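# Fold a sock's toe back onto its foot or heel

## Task

Turn the toe end of the sock back over so that it rests on top of the foot or heel portion (dropping it into place is allowed), then open the grippers and withdraw; the fold only counts if it stays put once the robot no longer touches it.

## Robot and tools

Robot and frame. Two 6-joint arms, left_arm (base near y = +0.279 m) and right_arm (base near y = -0.314 m), each with a two-finger parallel gripper. All poses use one scene frame: origin at table-top height, midway between the arms and a little behind the table's near edge; +x reaches out over the table, +y points toward left_arm, +z is up. The arm names are not image sides. Each gripper has its own axes: fingers extend along its +z, and they close along its y. Joint ranges (rad), base to wrist: -2.618..3.054, 0..3.142, 0..3.142, -1.571..1.571, -1.571..1.571, -2.094..2.094.

Result lines. The state line shows, per arm, end_effector_position (metres, a point between the pads roughly 1 cm short of the tips) and end_effector_quat_wxyz. Reported positions can be somewhat wrong, more so when the arm is stretched. grip_measured is the finger motor on a scale of +1 open to -1 closed; pads meet near -0.94 and each millimetre of held width adds about 0.0208 (each gripper may be biased by up to 0.02). Joint positions end with the opening in metres. HELD marks control steps where your command was partly or wholly not sent; a 'pose unreachable' line names an arm whose command the clearance check altered. 'Hand target' (only when no steps are pending) is where the controller is currently steering each gripper. Joint torques are raw drive outputs with offsets and noise, not clean contact forces. MOTOR HOT appears from 75 °C; at 90 °C the arm is stopped 10 s, and at 100 °C it goes limp and falls (OVER-TEMPERATURE FAULT lines).

execute_actions. Argument actions is a list holding zero or one item; optional pictures (boolean) asks for camera images. Empty list: just returns the state, with pictures. Motion item: {"rows": [...], "steps": n}, 1 to 15 rows, steps 10 to 15 (default 15), each step 1/30 s; row k is used on step k and the final row repeats. Wait item: {"steps": n} with n up to 300, counted from the previous result, so your reply time uses part of it. A refused call moves nothing.

Row layout (used by execute_actions and move): one list of 14 numbers, each in [-1, 1]: left_arm dx, dy, dz, rx, ry, rz, opening, then right_arm the same seven. dx..rz are offsets, not poses, expressed in that gripper's own axes and measured from the gripper's pose in the latest result showing it (before any such result in the scene, or for the second and later calls within a single reply, from where the gripper is when the action begins). Every row refers to that same reference, not to the row before. Scale: 1.0 = 0.6 m of translation or 180 degrees; rx, ry, rz together form a rotation vector. Opening is absolute: +1 fully open (0.093 m), -1 closed. All-zero offsets pull the arm back to the reference pose; they are not a pause. To keep an arm still, send the offset back to its desired pose in the first call of a reply and zeros afterward, always with the opening it should keep; to keep holding, keep sending the closing number.

Control limits. Each step, the command is clipped to within 70 mm and 16 degrees of the measured pose, then solved by damped IK favouring position over orientation. Friction can leave a gripper up to about 31 mm off, so very small commands may not move it. A result is taken 10 steps before the action ends; those last steps run while you think, and after them the arm only drifts to its last clipped pose, so check the reported pose and command the remainder.

move. target: one 14-number row as above (offsets from last shown pose, gripper axes, same scale). speed: m/s, 0.002 to 0.5, default 0.25; rotation capped at twice that in rad/s. Each gripper follows a straight line; both paths finish together, taking 0.5 to 10 s (cut off at 10 s). Openings are sent at the start. No obstacle or arm-to-arm avoidance; grippers may lag, wander or overshoot speed near full extension. The result adds a 'move:' line with the ending (done, off_target, moving, held, fault), any limits (paced = clipped pose; held = steps blocked, after which the arm may jump fast) and each gripper's distance from its target.

wait: seconds, 0 to 10; sends nothing new. zoom_image: camera (cam_head_left, cam_head_right, cam_high, cam_low, cam_left_wrist, cam_right_wrist) and region [x0, y0, x1, y1] in pixels of that 504x504 image, at most 504 by 504, returning a closer view of its latest picture. read_manual: only licence texts; no motion. finished_scene: scene (integer) ends the current scene permanently and grades it, so call it only after the fold is resting on its own and the grippers are open and away.

Cameras: calibration (K, distortion, world-to-camera transform) is given per camera; wrist camera poses follow the arm's joints. Expect small errors.

Avoid: striking the fixed bar and plate behind the arms (their tops may be ~3 cm above the table, with no warning); letting the arms collide or push each other; fast contact or targets far beyond the contact point (pressing harder); dropping or slipping the cloth; knocking things off the table; holding loads long enough to overheat motors.

Each tool is called after ">>>" as name([rows], argument=value, ...), one row to a line, values as JSON.

## Session

>>> execute_actions(actions=[])

Scene clock: 0.00 s of 5100.00 s.
left_arm: end_effector_position=(+0.3697, +0.2885, +0.3935) grip_measured=+0.982 end_effector_quat_wxyz=(+0.707, -0.008, +0.707, -0.007) | right_arm: end_effector_position=(+0.3687, -0.3109, +0.4037) grip_measured=+0.990 end_effector_quat_wxyz=(+0.710, -0.003, +0.704, +0.010)
Joint positions: left_arm=[ 0.015  1.044  1.058 -0.013  0.002 -0.002  0.092] | right_arm=[-0.001  1.056  1.062 -0.014 -0.009  0.006  0.093]
Joint velocities: left_arm=[-0.012 -0.002 -0.002  0.007 -0.051  0.037  0.   ] | right_arm=[ 0.007  0.007 -0.002 -0.022 -0.037 -0.022 -0.   ]
Joint torques (N m, as the arm reports them, + toward a larger angle): no reading
Motor temperatures (°C, as the motors report them): left_arm=[25 26 24 25 24 23] | right_arm=[26 24 27 25 27 24]
Hand target (left_arm): +0.370, +0.288, +0.393; +0.707, -0.008, +0.707, -0.007
Hand target (right_arm): +0.369, -0.311, +0.404; +0.710, -0.003, +0.704, +0.010

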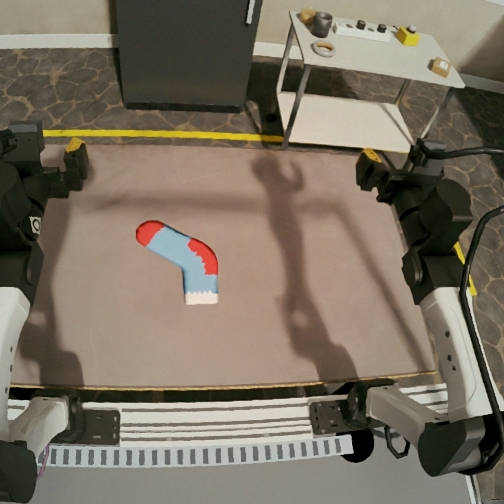

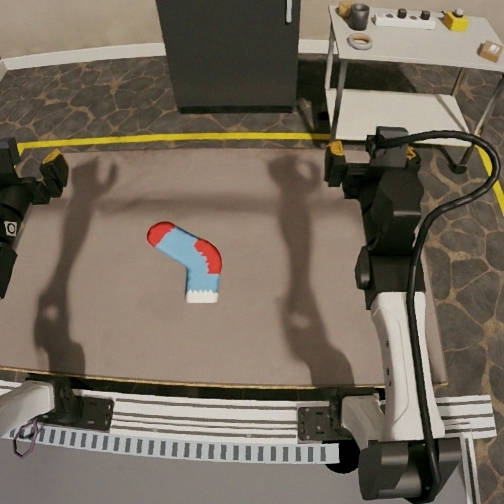

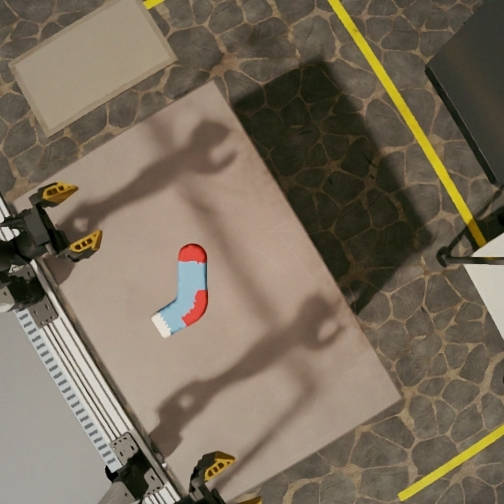

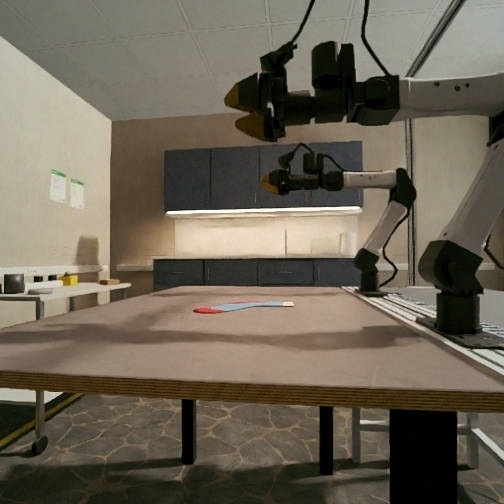

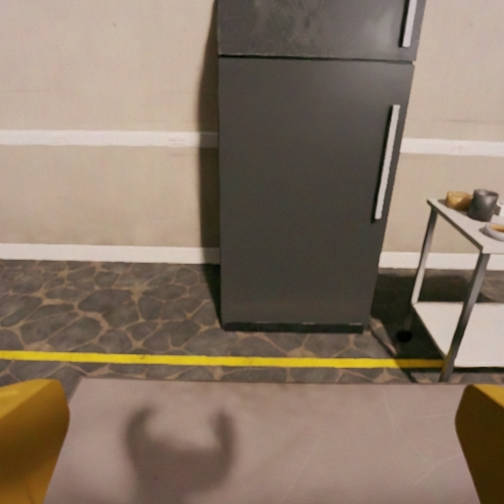

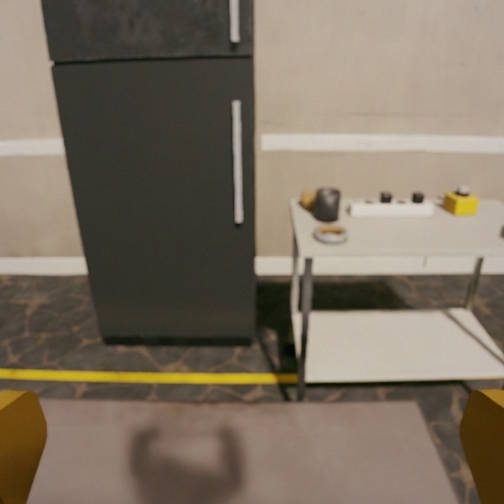

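>>> zoom_image(camera="cam_high", region=[120, 220, 260, 360])

>>> zoom_image(camera="cam_head_left", region=[110, 190, 250, 330])

Region (120, 220, 260, 360) of cam_high's 504x504 image, scaled by 3.600, with more detail than that image has.

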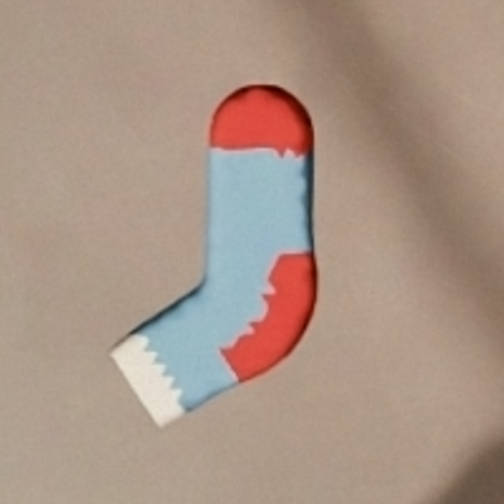

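Region (110, 190, 250, 330) of cam_head_left's 504x504 image, scaled by 3.600, with more detail than that image has.

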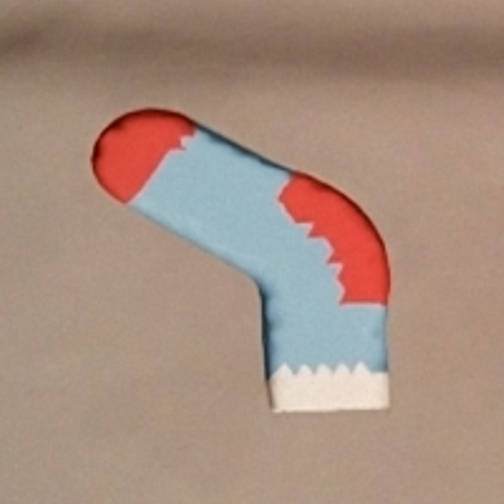

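>>> move(target=[0.489, -0.204, 0.110, 0.1522, 0.3520, 0.0970, 0.1, 0, 0, 0, 0, 0, 0, 1], speed=0.25)

Scene clock: 9.70 s of 5100.00 s.
left_arm: end_effector_position=(+0.4350, +0.1668, +0.0983) grip_measured=+0.103 end_effector_quat_wxyz=(+0.210, +0.246, +0.944, -0.064) | right_arm: end_effector_position=(+0.3687, -0.3109, +0.4037) grip_measured=+0.990 end_effector_quat_wxyz=(+0.710, -0.003, +0.704, +0.010)
Joint positions: left_arm=[-0.198  1.903  1.527 -0.778  0.127  0.278  0.05 ] | right_arm=[-0.001  1.056  1.062 -0.014 -0.009  0.006  0.093]
Joint velocities: left_arm=[ 0.002  0.007  0.002  0.037 -0.037  0.051 -0.   ] | right_arm=[ 0.007  0.022  0.017 -0.007 -0.022  0.007 -0.001]
Joint torques (N m, as the arm reports them, + toward a larger angle): left_arm=[ -0.91 -11.03   9.87   0.82   0.16  -0.01] | right_arm=[ 0.14 -2.75  9.28  1.84 -0.04  0.16]
Motor temperatures (°C, as the motors report them): left_arm=[25 26 27 28 24 23] | right_arm=[26 25 29 29 27 24]
Hand target (left_arm): +0.437, +0.161, +0.103; +0.212, +0.255, +0.941, -0.068
Hand target (right_arm): +0.369, -0.311, +0.404; +0.710, -0.003, +0.704, +0.010
Off the commanded pose (left_arm): 0.008 m, 1 deg.
Off the commanded pose (right_arm): 0.000 m, 0 deg.
Kept back: nothing.
After step 90, 3.73 s passed at rest.
move: done
camera_calibration (this result's frames):
cam_left_wrist: T_world_to_cam=[[-0.474853, -0.880027, 0.00824662, 0.353962], [-0.879951, 0.474921, 0.01163, 0.340988], [-0.0141512, -0.00173408, -0.999898, 0.189939], [0, 0, 0, 1]] pos_world=[0.470821, 0.149883, 0.183035]

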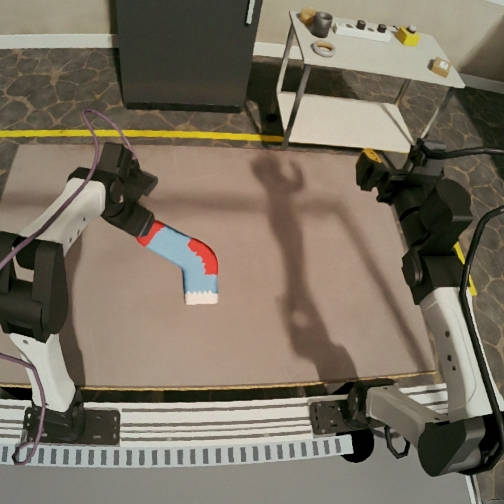

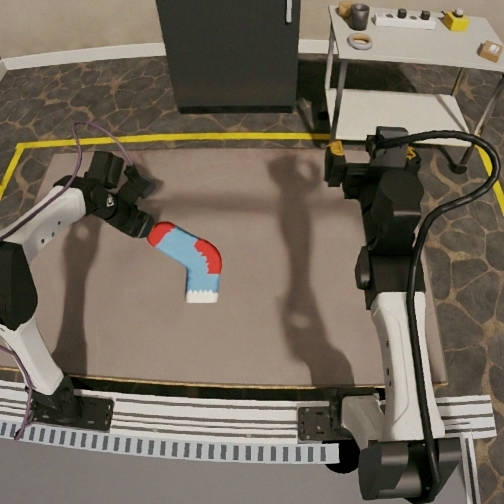

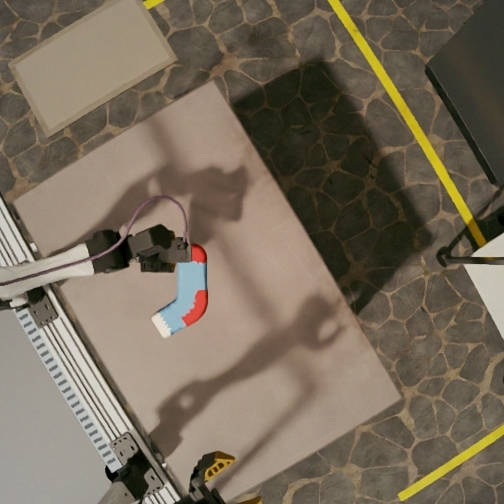

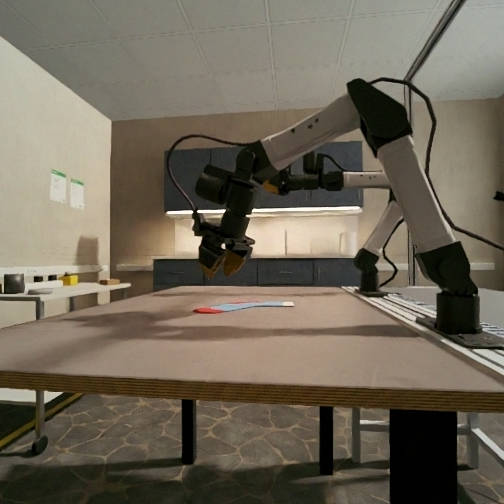

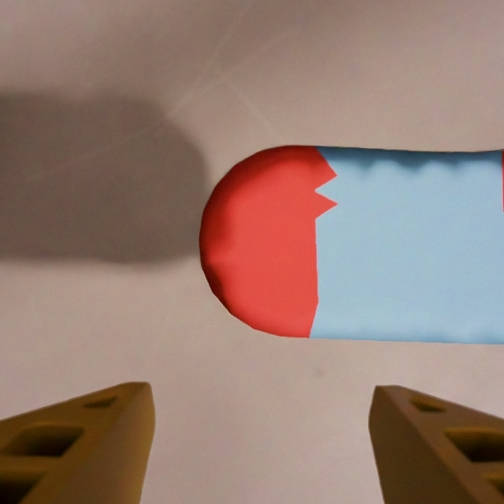

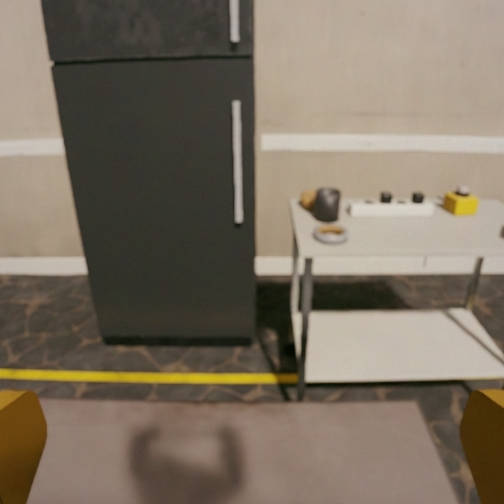

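>>> move(target=[-0.0045, 0.0095, 0.1574, 0, 0, 0, 0.1, 0, 0, 0, 0, 0, 0, 1], speed=0.08)

Scene clock: 12.93 s of 5100.00 s.
left_arm: end_effector_position=(+0.4731, +0.1553, +0.0218) grip_measured=+0.103 end_effector_quat_wxyz=(+0.212, +0.243, +0.944, -0.065) | right_arm: end_effector_position=(+0.3687, -0.3109, +0.4037) grip_measured=+0.990 end_effector_quat_wxyz=(+0.710, -0.003, +0.704, +0.010)
Joint positions: left_arm=[-0.202  2.12   1.527 -0.556  0.125  0.268  0.05 ] | right_arm=[-0.001  1.056  1.062 -0.014 -0.009  0.006  0.093]
Joint velocities: left_arm=[ 0.002  0.002 -0.002  0.051 -0.066 -0.022  0.001] | right_arm=[-0.017  0.002  0.012 -0.022 -0.125 -0.081 -0.   ]
Joint torques (N m, as the arm reports them, + toward a larger angle): left_arm=[ -1.15 -11.57   7.82   1.07   0.03  -0.1 ] | right_arm=[ 0.29 -2.77  9.28  1.82 -0.03  0.13]
Motor temperatures (°C, as the motors report them): left_arm=[25 27 27 28 24 23] | right_arm=[26 25 30 30 27 24]
Hand target (left_arm): +0.475, +0.149, +0.014; +0.210, +0.246, +0.944, -0.064
Hand target (right_arm): +0.369, -0.311, +0.404; +0.710, -0.003, +0.704, +0.010
Off the commanded pose (left_arm): 0.010 m, 0 deg.
Off the commanded pose (right_arm): 0.000 m, 0 deg.
Kept back: nothing.
move: done
camera_calibration (this result's frames):
cam_left_wrist: T_world_to_cam=[[-0.470048, -0.882588, 0.00965552, 0.360716], [-0.882575, 0.470119, 0.00707108, 0.382939], [-0.0107801, -0.00519797, -0.999928, 0.112925], [0, 0, 0, 1]] pos_world=[0.508744, 0.138924, 0.106726]

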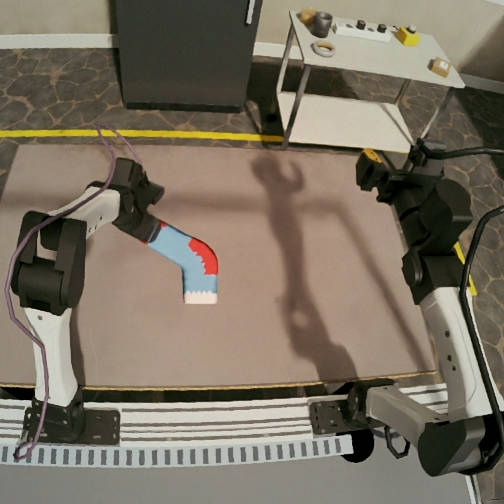

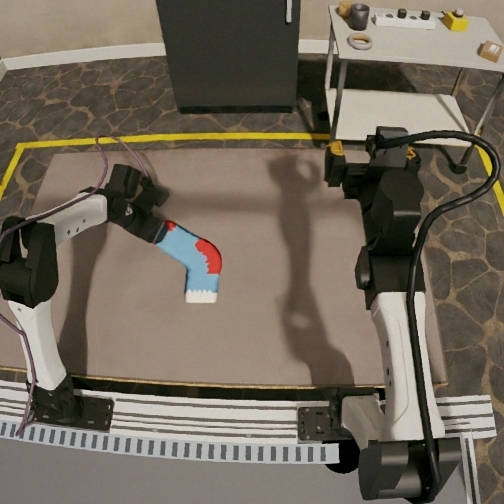

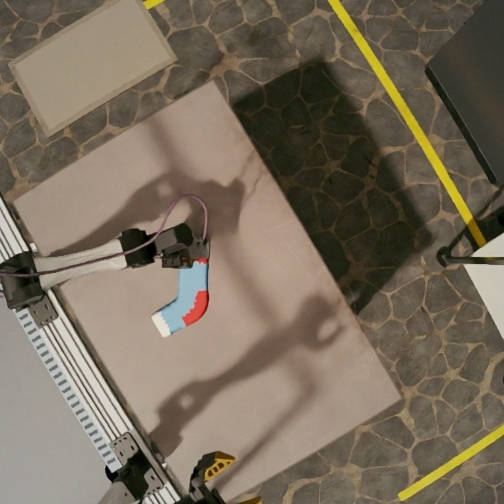

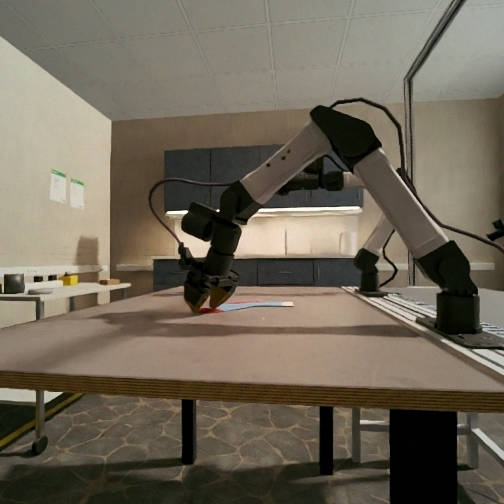

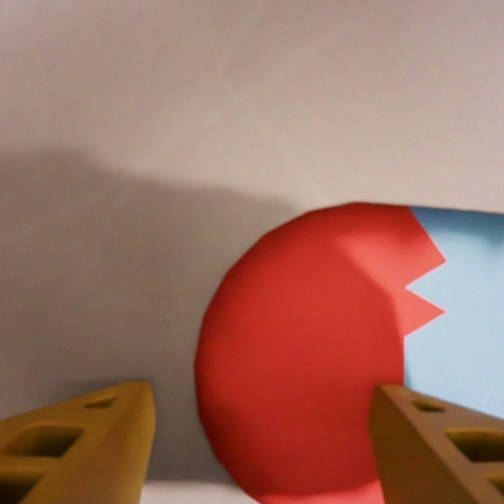

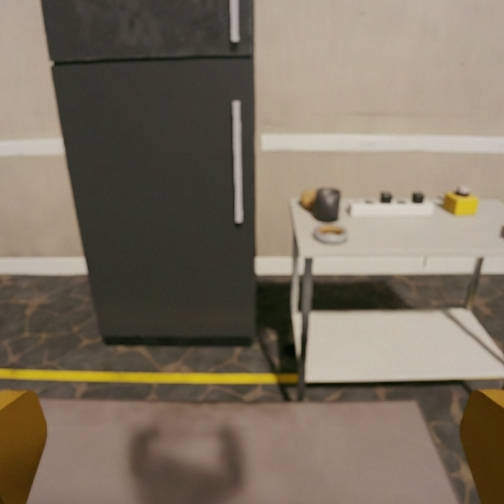

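>>> zoom_image(camera="cam_low", region=[160, 250, 300, 330])

Region (160, 250, 300, 330) of cam_low's 504x504 image, scaled by 3.600, with more detail than that image has; it fills the top 288 rows of this view, and the rest is white.

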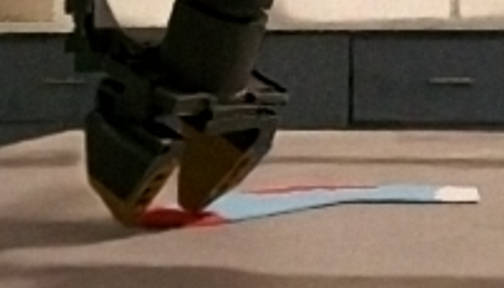

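>>> move(target=[-0.0127, -0.0058, 0.0282, 0, 0, 0, 0.1, 0, 0, 0, 0, 0, 0, 1], speed=0.04)

Scene clock: 15.00 s of 5100.00 s.
left_arm: end_effector_position=(+0.4815, +0.1511, +0.0209) grip_measured=+0.103 end_effector_quat_wxyz=(+0.220, +0.240, +0.943, -0.067) | right_arm: end_effector_position=(+0.3687, -0.3109, +0.4037) grip_measured=+0.990 end_effector_quat_wxyz=(+0.710, -0.003, +0.704, +0.010)
Joint positions: left_arm=[-0.206  2.143  1.553 -0.542  0.127  0.258  0.05 ] | right_arm=[-0.001  1.056  1.062 -0.014 -0.009  0.006  0.093]
Joint velocities: left_arm=[-0.017  0.027 -0.002 -0.007  0.022  0.037  0.   ] | right_arm=[-0.002  0.002 -0.007 -0.051 -0.051  0.081  0.   ]
Joint torques (N m, as the arm reports them, + toward a larger angle): left_arm=[ -1.1  -10.79   8.8    0.99   0.01  -0.1 ] | right_arm=[ 0.1  -2.76  9.15  1.83 -0.03  0.12]
Motor temperatures (°C, as the motors report them): left_arm=[25 28 27 28 24 23] | right_arm=[26 25 30 30 27 24]
Hand target (left_arm): +0.483, +0.145, +0.010; +0.212, +0.243, +0.944, -0.065
Hand target (right_arm): +0.369, -0.311, +0.404; +0.710, -0.003, +0.704, +0.010
Off the commanded pose (left_arm): 0.013 m, 1 deg.
Off the commanded pose (right_arm): 0.000 m, 0 deg.
Kept back: nothing.
move: off_target (left_arm)
camera_calibration (this result's frames):
cam_left_wrist: T_world_to_cam=[[-0.465999, -0.884718, 0.0109573, 0.359267], [-0.88478, 0.465917, -0.0092835, 0.394381], [0.0031081, -0.0140209, -0.999897, 0.106739], [0, 0, 0, 1]] pos_world=[0.516027, 0.135598, 0.106453]

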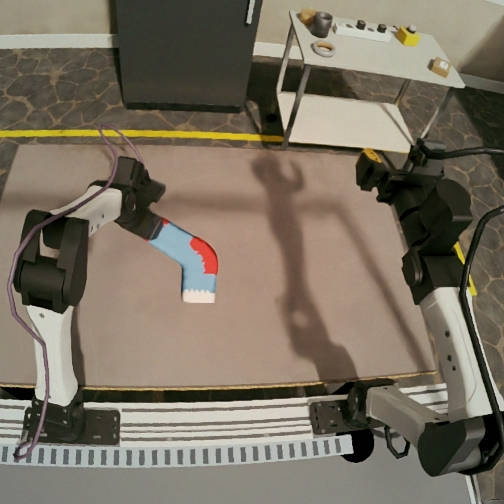

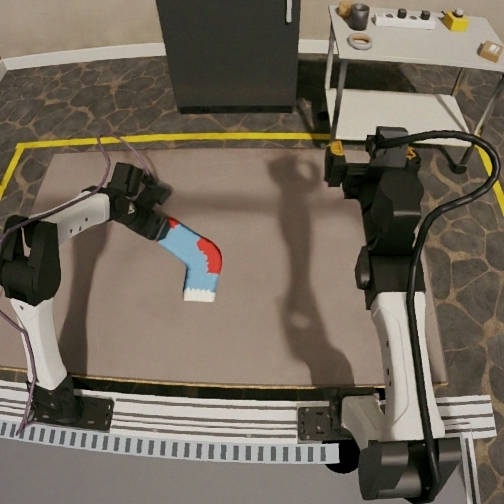

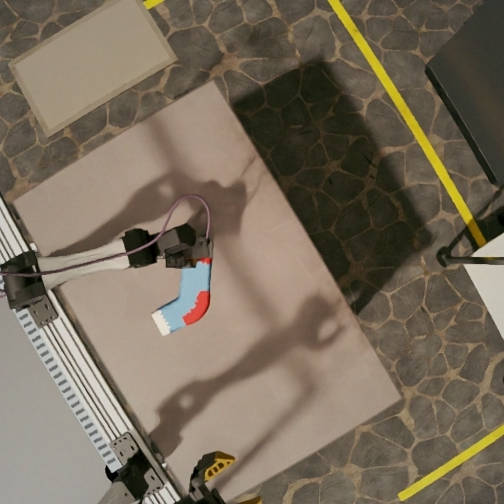

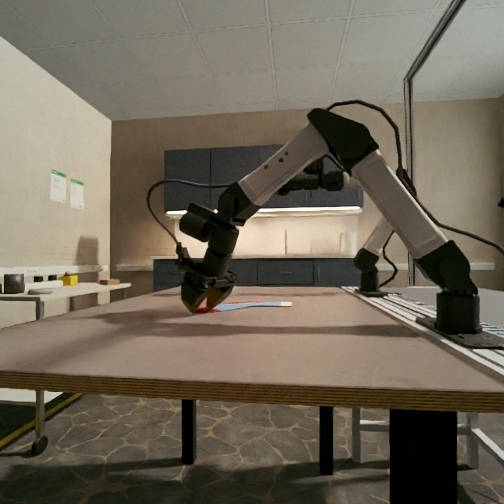

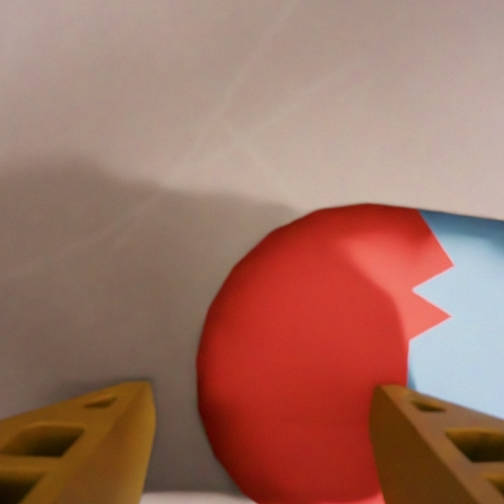

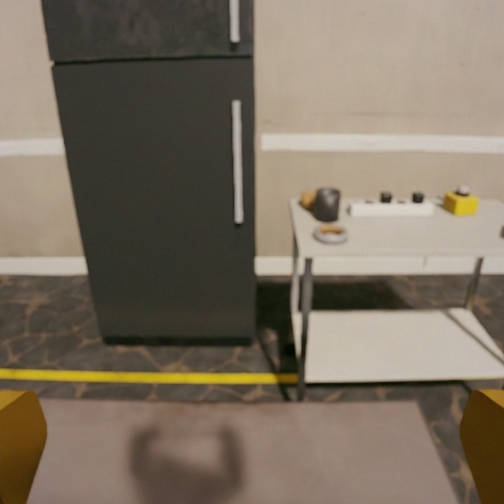

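>>> execute_actions([
  {"rows": [[0.005,0,0.0105,0,0,0,0.0,0,0,0,0,0,0,1],[0.005,0,0.0105,0,0,0,-0.1,0,0,0,0,0,0,1],[0.005,0,0.0105,0,0,0,-0.2,0,0,0,0,0,0,1],[0.005,0,0.0105,0,0,0,-0.3,0,0,0,0,0,0,1],[0.005,0,0.0105,0,0,0,-0.4,0,0,0,0,0,0,1],[0.005,0,0.0105,0,0,0,-0.5,0,0,0,0,0,0,1],[0.005,0,0.0105,0,0,0,-0.6,0,0,0,0,0,0,1],[0.005,0,0.0105,0,0,0,-0.7,0,0,0,0,0,0,1],[0.005,0,0.0105,0,0,0,-0.8,0,0,0,0,0,0,1],[0.005,0,0.0105,0,0,0,-0.9,0,0,0,0,0,0,1],[0.005,0,0.0105,0,0,0,-1.0,0,0,0,0,0,0,1]], "steps": 15},
])

>>> wait(seconds=0.5)

Scene clock: 15.97 s of 5100.00 s.
left_arm: end_effector_position=(+0.4837, +0.1498, +0.0222) grip_measured=-0.350 end_effector_quat_wxyz=(+0.225, +0.240, +0.942, -0.069) | right_arm: end_effector_position=(+0.3687, -0.3109, +0.4037) grip_measured=+0.990 end_effector_quat_wxyz=(+0.710, -0.003, +0.704, +0.010)
Joint positions: left_arm=[-0.206  2.143  1.553 -0.531  0.131  0.257  0.028] | right_arm=[-0.001  1.056  1.062 -0.014 -0.009  0.006  0.093]
Joint velocities: left_arm=[-0.007  0.017 -0.017 -0.022 -0.081 -0.007 -0.097] | right_arm=[-0.022 -0.002 -0.012 -0.022 -0.007 -0.007  0.   ]
Joint torques (N m, as the arm reports them, + toward a larger angle): left_arm=[  0.   -13.13   6.21   1.     0.04  -0.04] | right_arm=[ 0.22 -2.9   9.3   1.84 -0.04  0.1 ]
Motor temperatures (°C, as the motors report them): left_arm=[25 28 27 28 24 23] | right_arm=[26 25 30 31 27 24]
Steps of this call (steps 1 to 24: nothing new was sent; steps 25 to 29: the first 5 steps of this action). Readings (end_effector_position):
25: left_arm (+0.4818, +0.1508, +0.0211) | right_arm (+0.3687, -0.3109, +0.4037)
26: left_arm (+0.4824, +0.1503, +0.0215) | right_arm (+0.3687, -0.3109, +0.4037)
28: left_arm (+0.4834, +0.1499, +0.0220) | right_arm (+0.3687, -0.3109, +0.4037)
29: the state above

Scene clock: 16.80 s of 5100.00 s.
left_arm: end_effector_position=(+0.4852, +0.1495, +0.0229) grip_measured=-1.000 end_effector_quat_wxyz=(+0.229, +0.240, +0.941, -0.069) | right_arm: end_effector_position=(+0.3687, -0.3109, +0.4037) grip_measured=+0.990 end_effector_quat_wxyz=(+0.710, -0.003, +0.704, +0.010)
Joint positions: left_arm=[-0.206  2.143  1.553 -0.524  0.131  0.257  0.   ] | right_arm=[-0.001  1.056  1.062 -0.014 -0.009  0.006  0.093]
Joint velocities: left_arm=[-0.027 -0.002  0.002 -0.037 -0.022  0.051  0.   ] | right_arm=[-0.002 -0.017  0.012 -0.007 -0.007 -0.066 -0.   ]
Joint torques (N m, as the arm reports them, + toward a larger angle): left_arm=[ -0.1  -13.18   6.24   1.04   0.05  -0.04] | right_arm=[ 0.14 -2.74  9.29  1.84 -0.04  0.11]
Motor temperatures (°C, as the motors report them): left_arm=[25 28 28 28 24 23] | right_arm=[26 25 31 31 27 24]
Hand target (left_arm): +0.482, +0.151, +0.014; +0.220, +0.240, +0.943, -0.067
Hand target (right_arm): +0.369, -0.311, +0.404; +0.710, -0.003, +0.704, +0.010
Off the commanded pose (left_arm): 0.010 m, 1 deg.
Off the commanded pose (right_arm): 0.000 m, 0 deg.
Kept back: nothing.
Steps of this call (steps 1 to 10: the last 10 steps of your previous action; steps 11 to 25: nothing new was sent). Readings (end_effector_position):
1: left_arm (+0.4841, +0.1498, +0.0224) | right_arm (+0.3687, -0.3109, +0.4037)
2: left_arm (+0.4844, +0.1497, +0.0225) | right_arm (+0.3687, -0.3109, +0.4037)
4: left_arm (+0.4848, +0.1496, +0.0227) | right_arm (+0.3687, -0.3109, +0.4037)
8: left_arm (+0.4852, +0.1495, +0.0229) | right_arm (+0.3687, -0.3109, +0.4037)
25: the state above
camera_calibration (this result's frames):
cam_left_wrist: T_world_to_cam=[[-0.467022, -0.884185, 0.0104058, 0.360017], [-0.884021, 0.466605, -0.0280421, 0.39834], [0.019939, -0.0222952, -0.999553, 0.101794], [0, 0, 0, 1]] pos_world=[0.518247, 0.134723, 0.109172]

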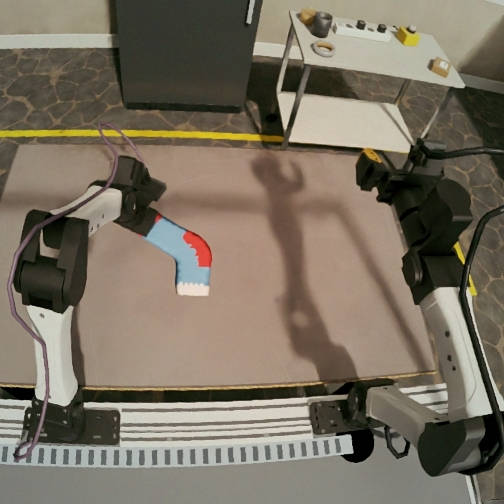

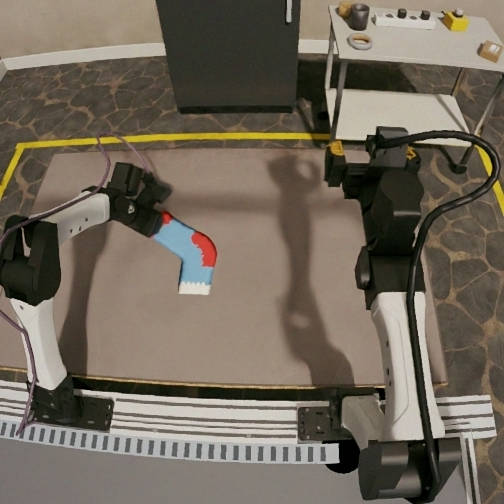

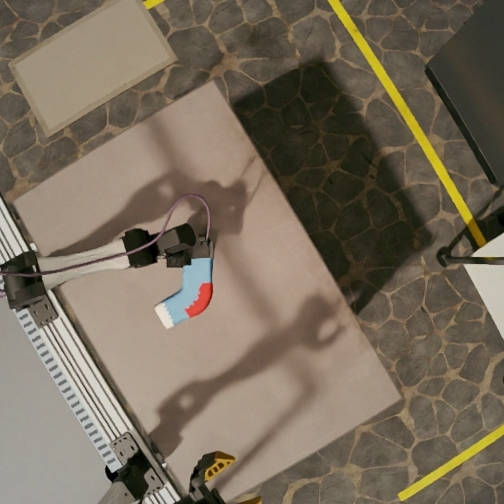

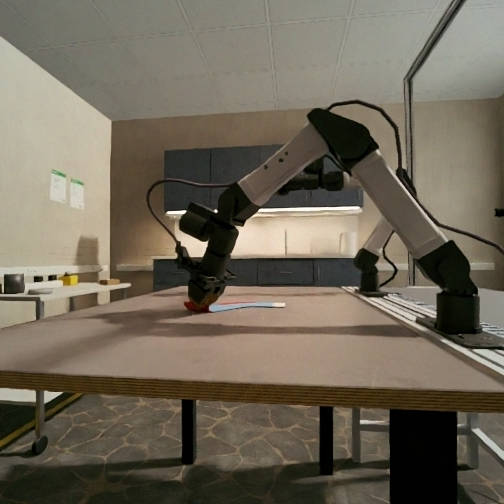

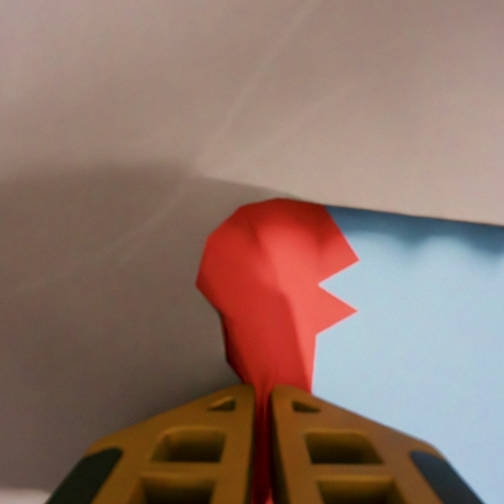

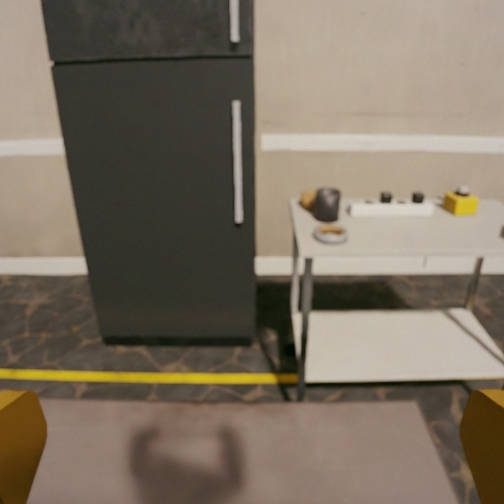

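>>> move(target=[-0.038, -0.0516, -0.0825, 0, 0, 0, -1, 0, 0, 0, 0, 0, 0, 1], speed=0.08)

Scene clock: 19.40 s of 5100.00 s.
left_arm: end_effector_position=(+0.4634, +0.1294, +0.0595) grip_measured=-1.000 end_effector_quat_wxyz=(+0.212, +0.240, +0.945, -0.069) | right_arm: end_effector_position=(+0.3687, -0.3109, +0.4037) grip_measured=+0.990 end_effector_quat_wxyz=(+0.710, -0.003, +0.704, +0.010)
Joint positions: left_arm=[-0.266  2.066  1.596 -0.673  0.107  0.202  0.   ] | right_arm=[-0.001  1.056  1.062 -0.014 -0.009  0.006  0.093]
Joint velocities: left_arm=[-0.007 -0.007 -0.012 -0.095  0.051  0.037  0.   ] | right_arm=[ 0.012  0.012 -0.002 -0.022 -0.066  0.007 -0.   ]
Joint torques (N m, as the arm reports them, + toward a larger angle): left_arm=[ -0.99 -15.4    9.64   0.88   0.01  -0.11] | right_arm=[ 0.13 -2.81  9.18  1.82 -0.05  0.12]
Motor temperatures (°C, as the motors report them): left_arm=[25 30 28 28 24 23] | right_arm=[26 25 31 31 27 24]
Hand target (left_arm): +0.467, +0.125, +0.078; +0.229, +0.240, +0.941, -0.069
Hand target (right_arm): +0.369, -0.311, +0.404; +0.710, -0.003, +0.704, +0.010
Off the commanded pose (left_arm): 0.020 m, 2 deg.
Off the commanded pose (right_arm): 0.000 m, 0 deg.
Kept back: nothing.
move: off_target (left_arm)
camera_calibration (this result's frames):
cam_left_wrist: T_world_to_cam=[[-0.466146, -0.884484, 0.0198871, 0.330761], [-0.884595, 0.466328, 0.00550197, 0.387863], [-0.0141403, -0.0150273, -0.999787, 0.15322], [0, 0, 0, 1]] pos_world=[0.499451, 0.113984, 0.144475]

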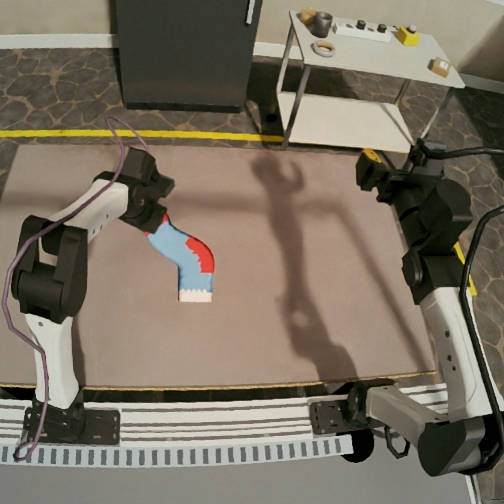

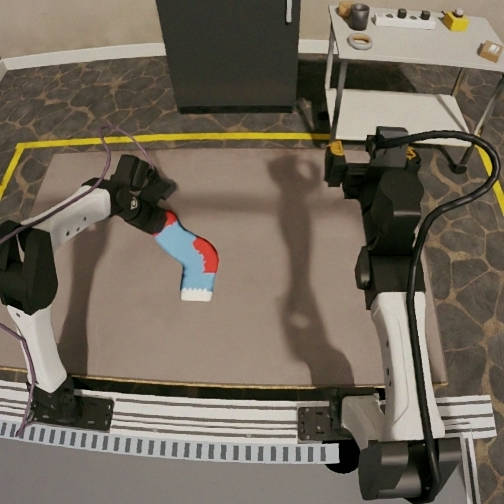

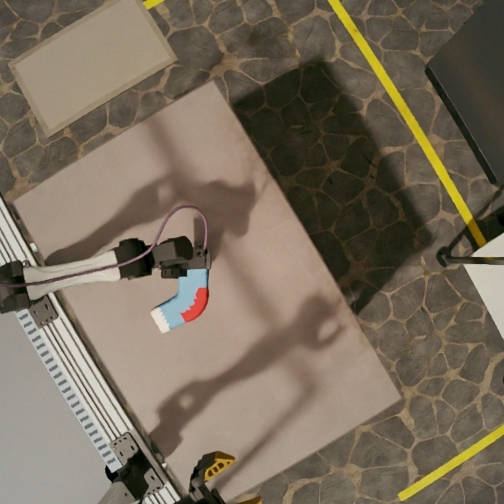

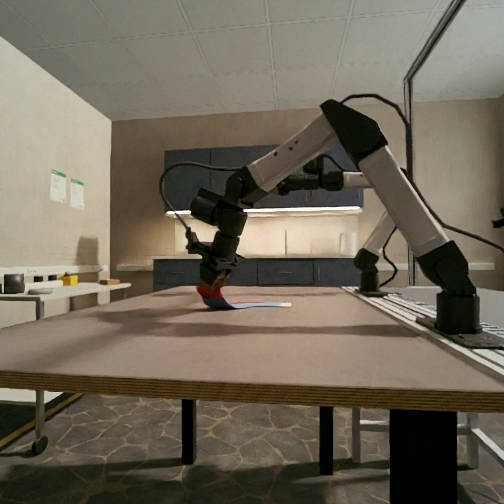

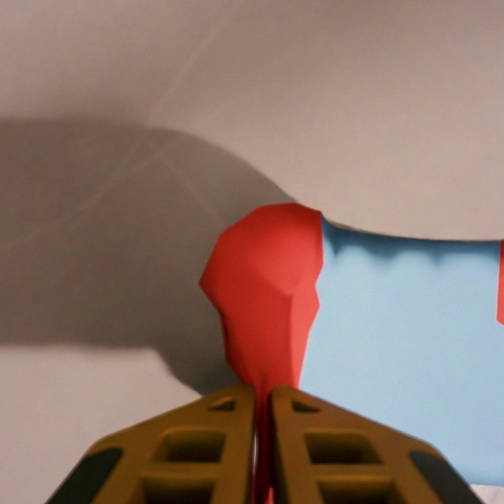

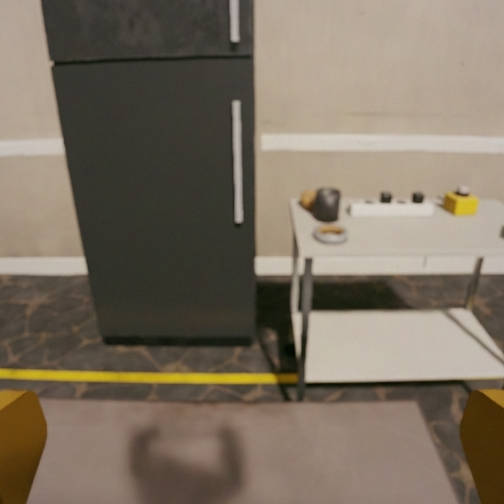

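>>> move(target=[-0.0297, -0.0688, -0.0667, 0, 0, 0, -1, 0, 0, 0, 0, 0, 0, 1], speed=0.08)

Scene clock: 21.80 s of 5100.00 s.
left_arm: end_effector_position=(+0.4392, +0.0993, +0.0860) grip_measured=-1.000 end_effector_quat_wxyz=(+0.194, +0.240, +0.949, -0.068) | right_arm: end_effector_position=(+0.3687, -0.3109, +0.4037) grip_measured=+0.990 end_effector_quat_wxyz=(+0.710, -0.003, +0.704, +0.010)
Joint positions: left_arm=[-0.354  2.022  1.648 -0.798  0.072  0.121  0.   ] | right_arm=[-0.001  1.056  1.062 -0.014 -0.009  0.006  0.093]
Joint velocities: left_arm=[ 0.002 -0.002  0.017 -0.037 -0.139 -0.022  0.   ] | right_arm=[-0.012  0.002 -0.012 -0.037  0.007  0.081 -0.   ]
Joint torques (N m, as the arm reports them, + toward a larger angle): left_arm=[ -0.64 -14.97   9.73   0.83   0.03  -0.14] | right_arm=[ 0.09 -2.82  9.09  1.83 -0.03  0.14]
Motor temperatures (°C, as the motors report them): left_arm=[25 31 28 28 24 23] | right_arm=[26 25 31 32 27 24]
Hand target (left_arm): +0.442, +0.095, +0.104; +0.212, +0.240, +0.945, -0.070
Hand target (right_arm): +0.369, -0.311, +0.404; +0.710, -0.003, +0.704, +0.010
Off the commanded pose (left_arm): 0.019 m, 2 deg.
Off the commanded pose (right_arm): 0.000 m, 0 deg.
Kept back: nothing.
move: off_target (left_arm)
camera_calibration (this result's frames):
cam_left_wrist: T_world_to_cam=[[-0.46598, -0.884401, 0.0264224, 0.29162], [-0.883458, 0.466709, 0.0410531, 0.3767], [-0.048639, -0.0042131, -0.998808, 0.192867], [0, 0, 0, 1]] pos_world=[0.478068, 0.0829126, 0.169467]

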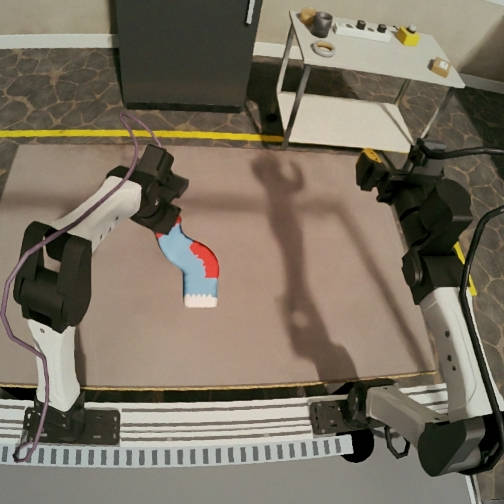

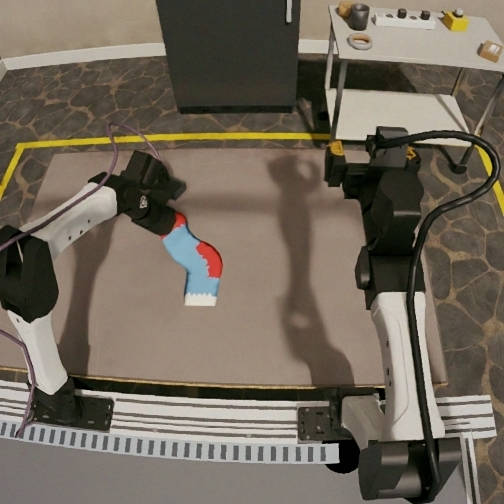

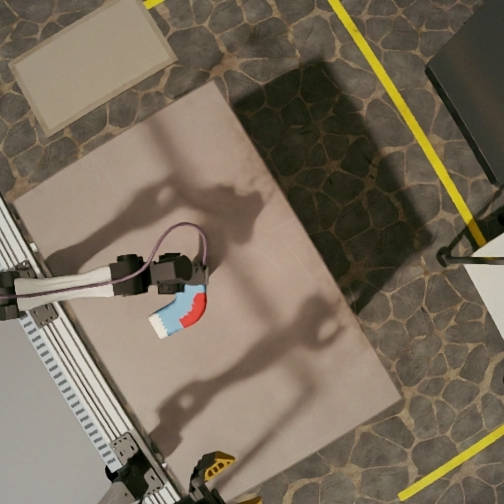

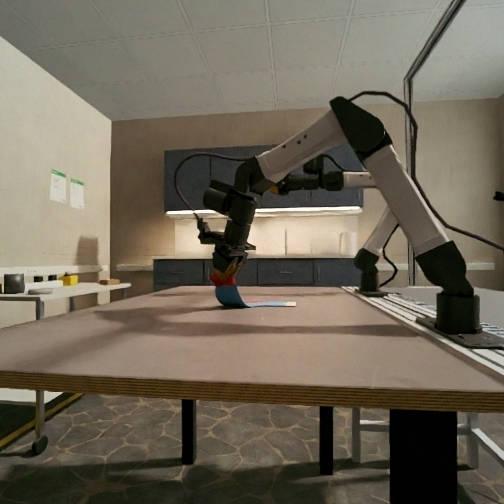

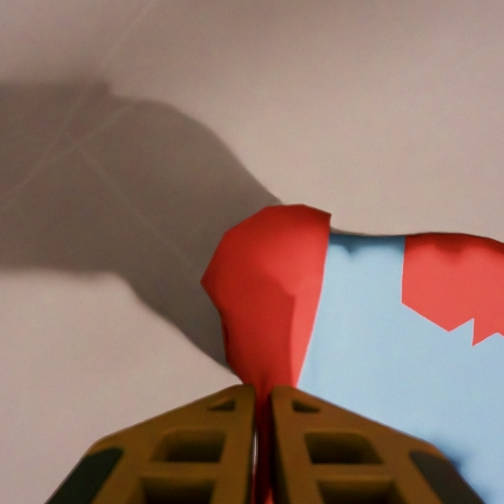

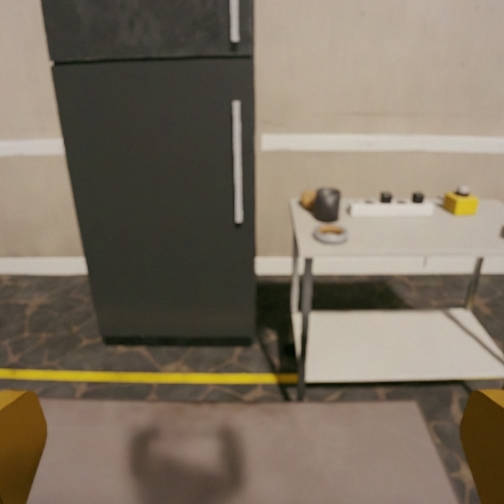

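>>> move(target=[0, 0, 0, 0, 0, 0, -1, 0.5728, 0.4982, -0.1145, -0.2263, 0.3153, -0.1306, -0.3], speed=0.3)

Scene clock: 26.00 s of 5100.00 s.
left_arm: end_effector_position=(+0.4389, +0.0995, +0.0858) grip_measured=-1.000 end_effector_quat_wxyz=(+0.193, +0.240, +0.949, -0.068) | right_arm: end_effector_position=(+0.3014, -0.0142, +0.0598) grip_measured=-0.297 end_effector_quat_wxyz=(+0.246, -0.372, +0.890, +0.099)
Joint positions: left_arm=[-0.354  2.022  1.648 -0.799  0.071  0.12   0.   ] | right_arm=[ 0.765  1.785  1.126 -0.39  -0.009 -0.013  0.031]
Joint velocities: left_arm=[-0.002  0.007  0.002 -0.081 -0.007 -0.066  0.   ] | right_arm=[-0.007 -0.002  0.002  0.051 -0.066 -0.037 -0.001]
Joint torques (N m, as the arm reports them, + toward a larger angle): left_arm=[ -0.1  -13.08   7.51   0.92   0.06  -0.04] | right_arm=[ 0.34 -7.87  9.53  1.15 -0.09  0.16]
Motor temperatures (°C, as the motors report them): left_arm=[25 32 29 28 24 23] | right_arm=[26 25 32 32 27 24]
Hand target (left_arm): +0.439, +0.099, +0.086; +0.194, +0.240, +0.949, -0.069
Hand target (right_arm): +0.301, -0.011, +0.060; +0.241, -0.373, +0.890, +0.102
Off the commanded pose (left_arm): 0.000 m, 0 deg.
Off the commanded pose (right_arm): 0.007 m, 1 deg.
Kept back: nothing.
move: done
camera_calibration (this result's frames):
cam_left_wrist: T_world_to_cam=[[-0.465216, -0.884799, 0.0265634, 0.291337], [-0.883778, 0.465959, 0.0426425, 0.376443], [-0.0501075, -0.0036382, -0.998737, 0.193285], [0, 0, 0, 1]] pos_world=[0.477911, 0.0830705, 0.169249]
cam_right_wrist: T_world_to_cam=[[0.710167, -0.704016, -0.0049187, -0.221705], [-0.702341, -0.70796, -0.0742288, 0.245443], [0.048776, 0.0561695, -0.997229, 0.124364], [0, 0, 0, 1]] pos_world=[0.323766, 0.0106944, 0.141148]

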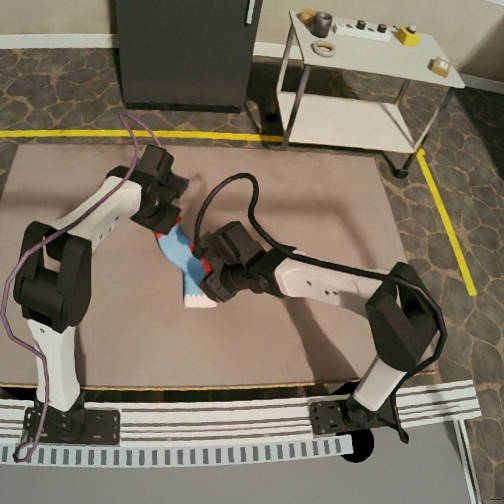

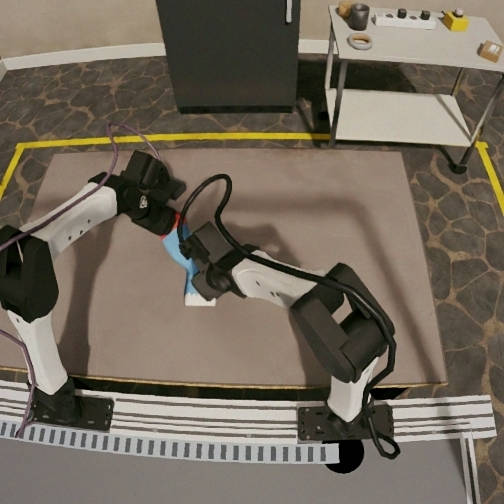

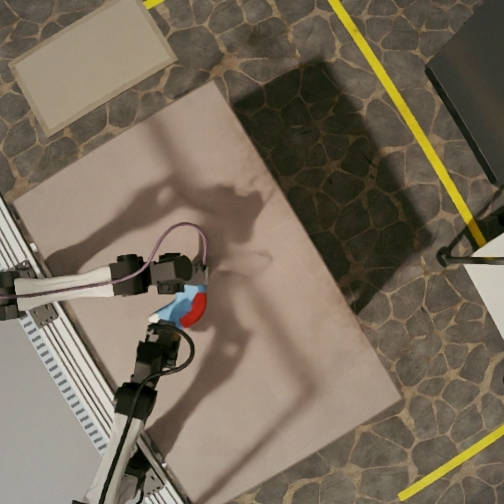

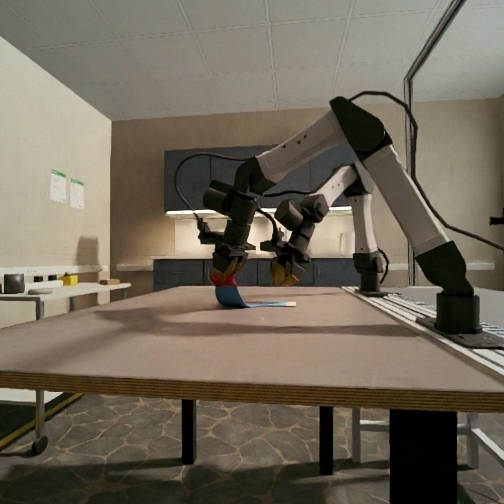

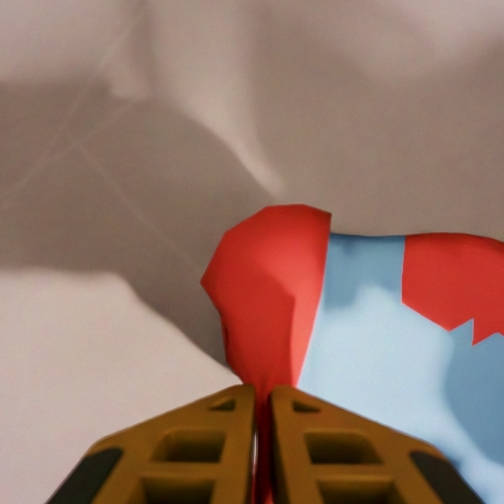

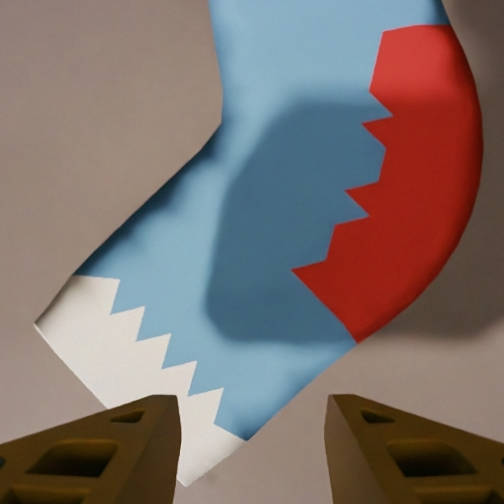

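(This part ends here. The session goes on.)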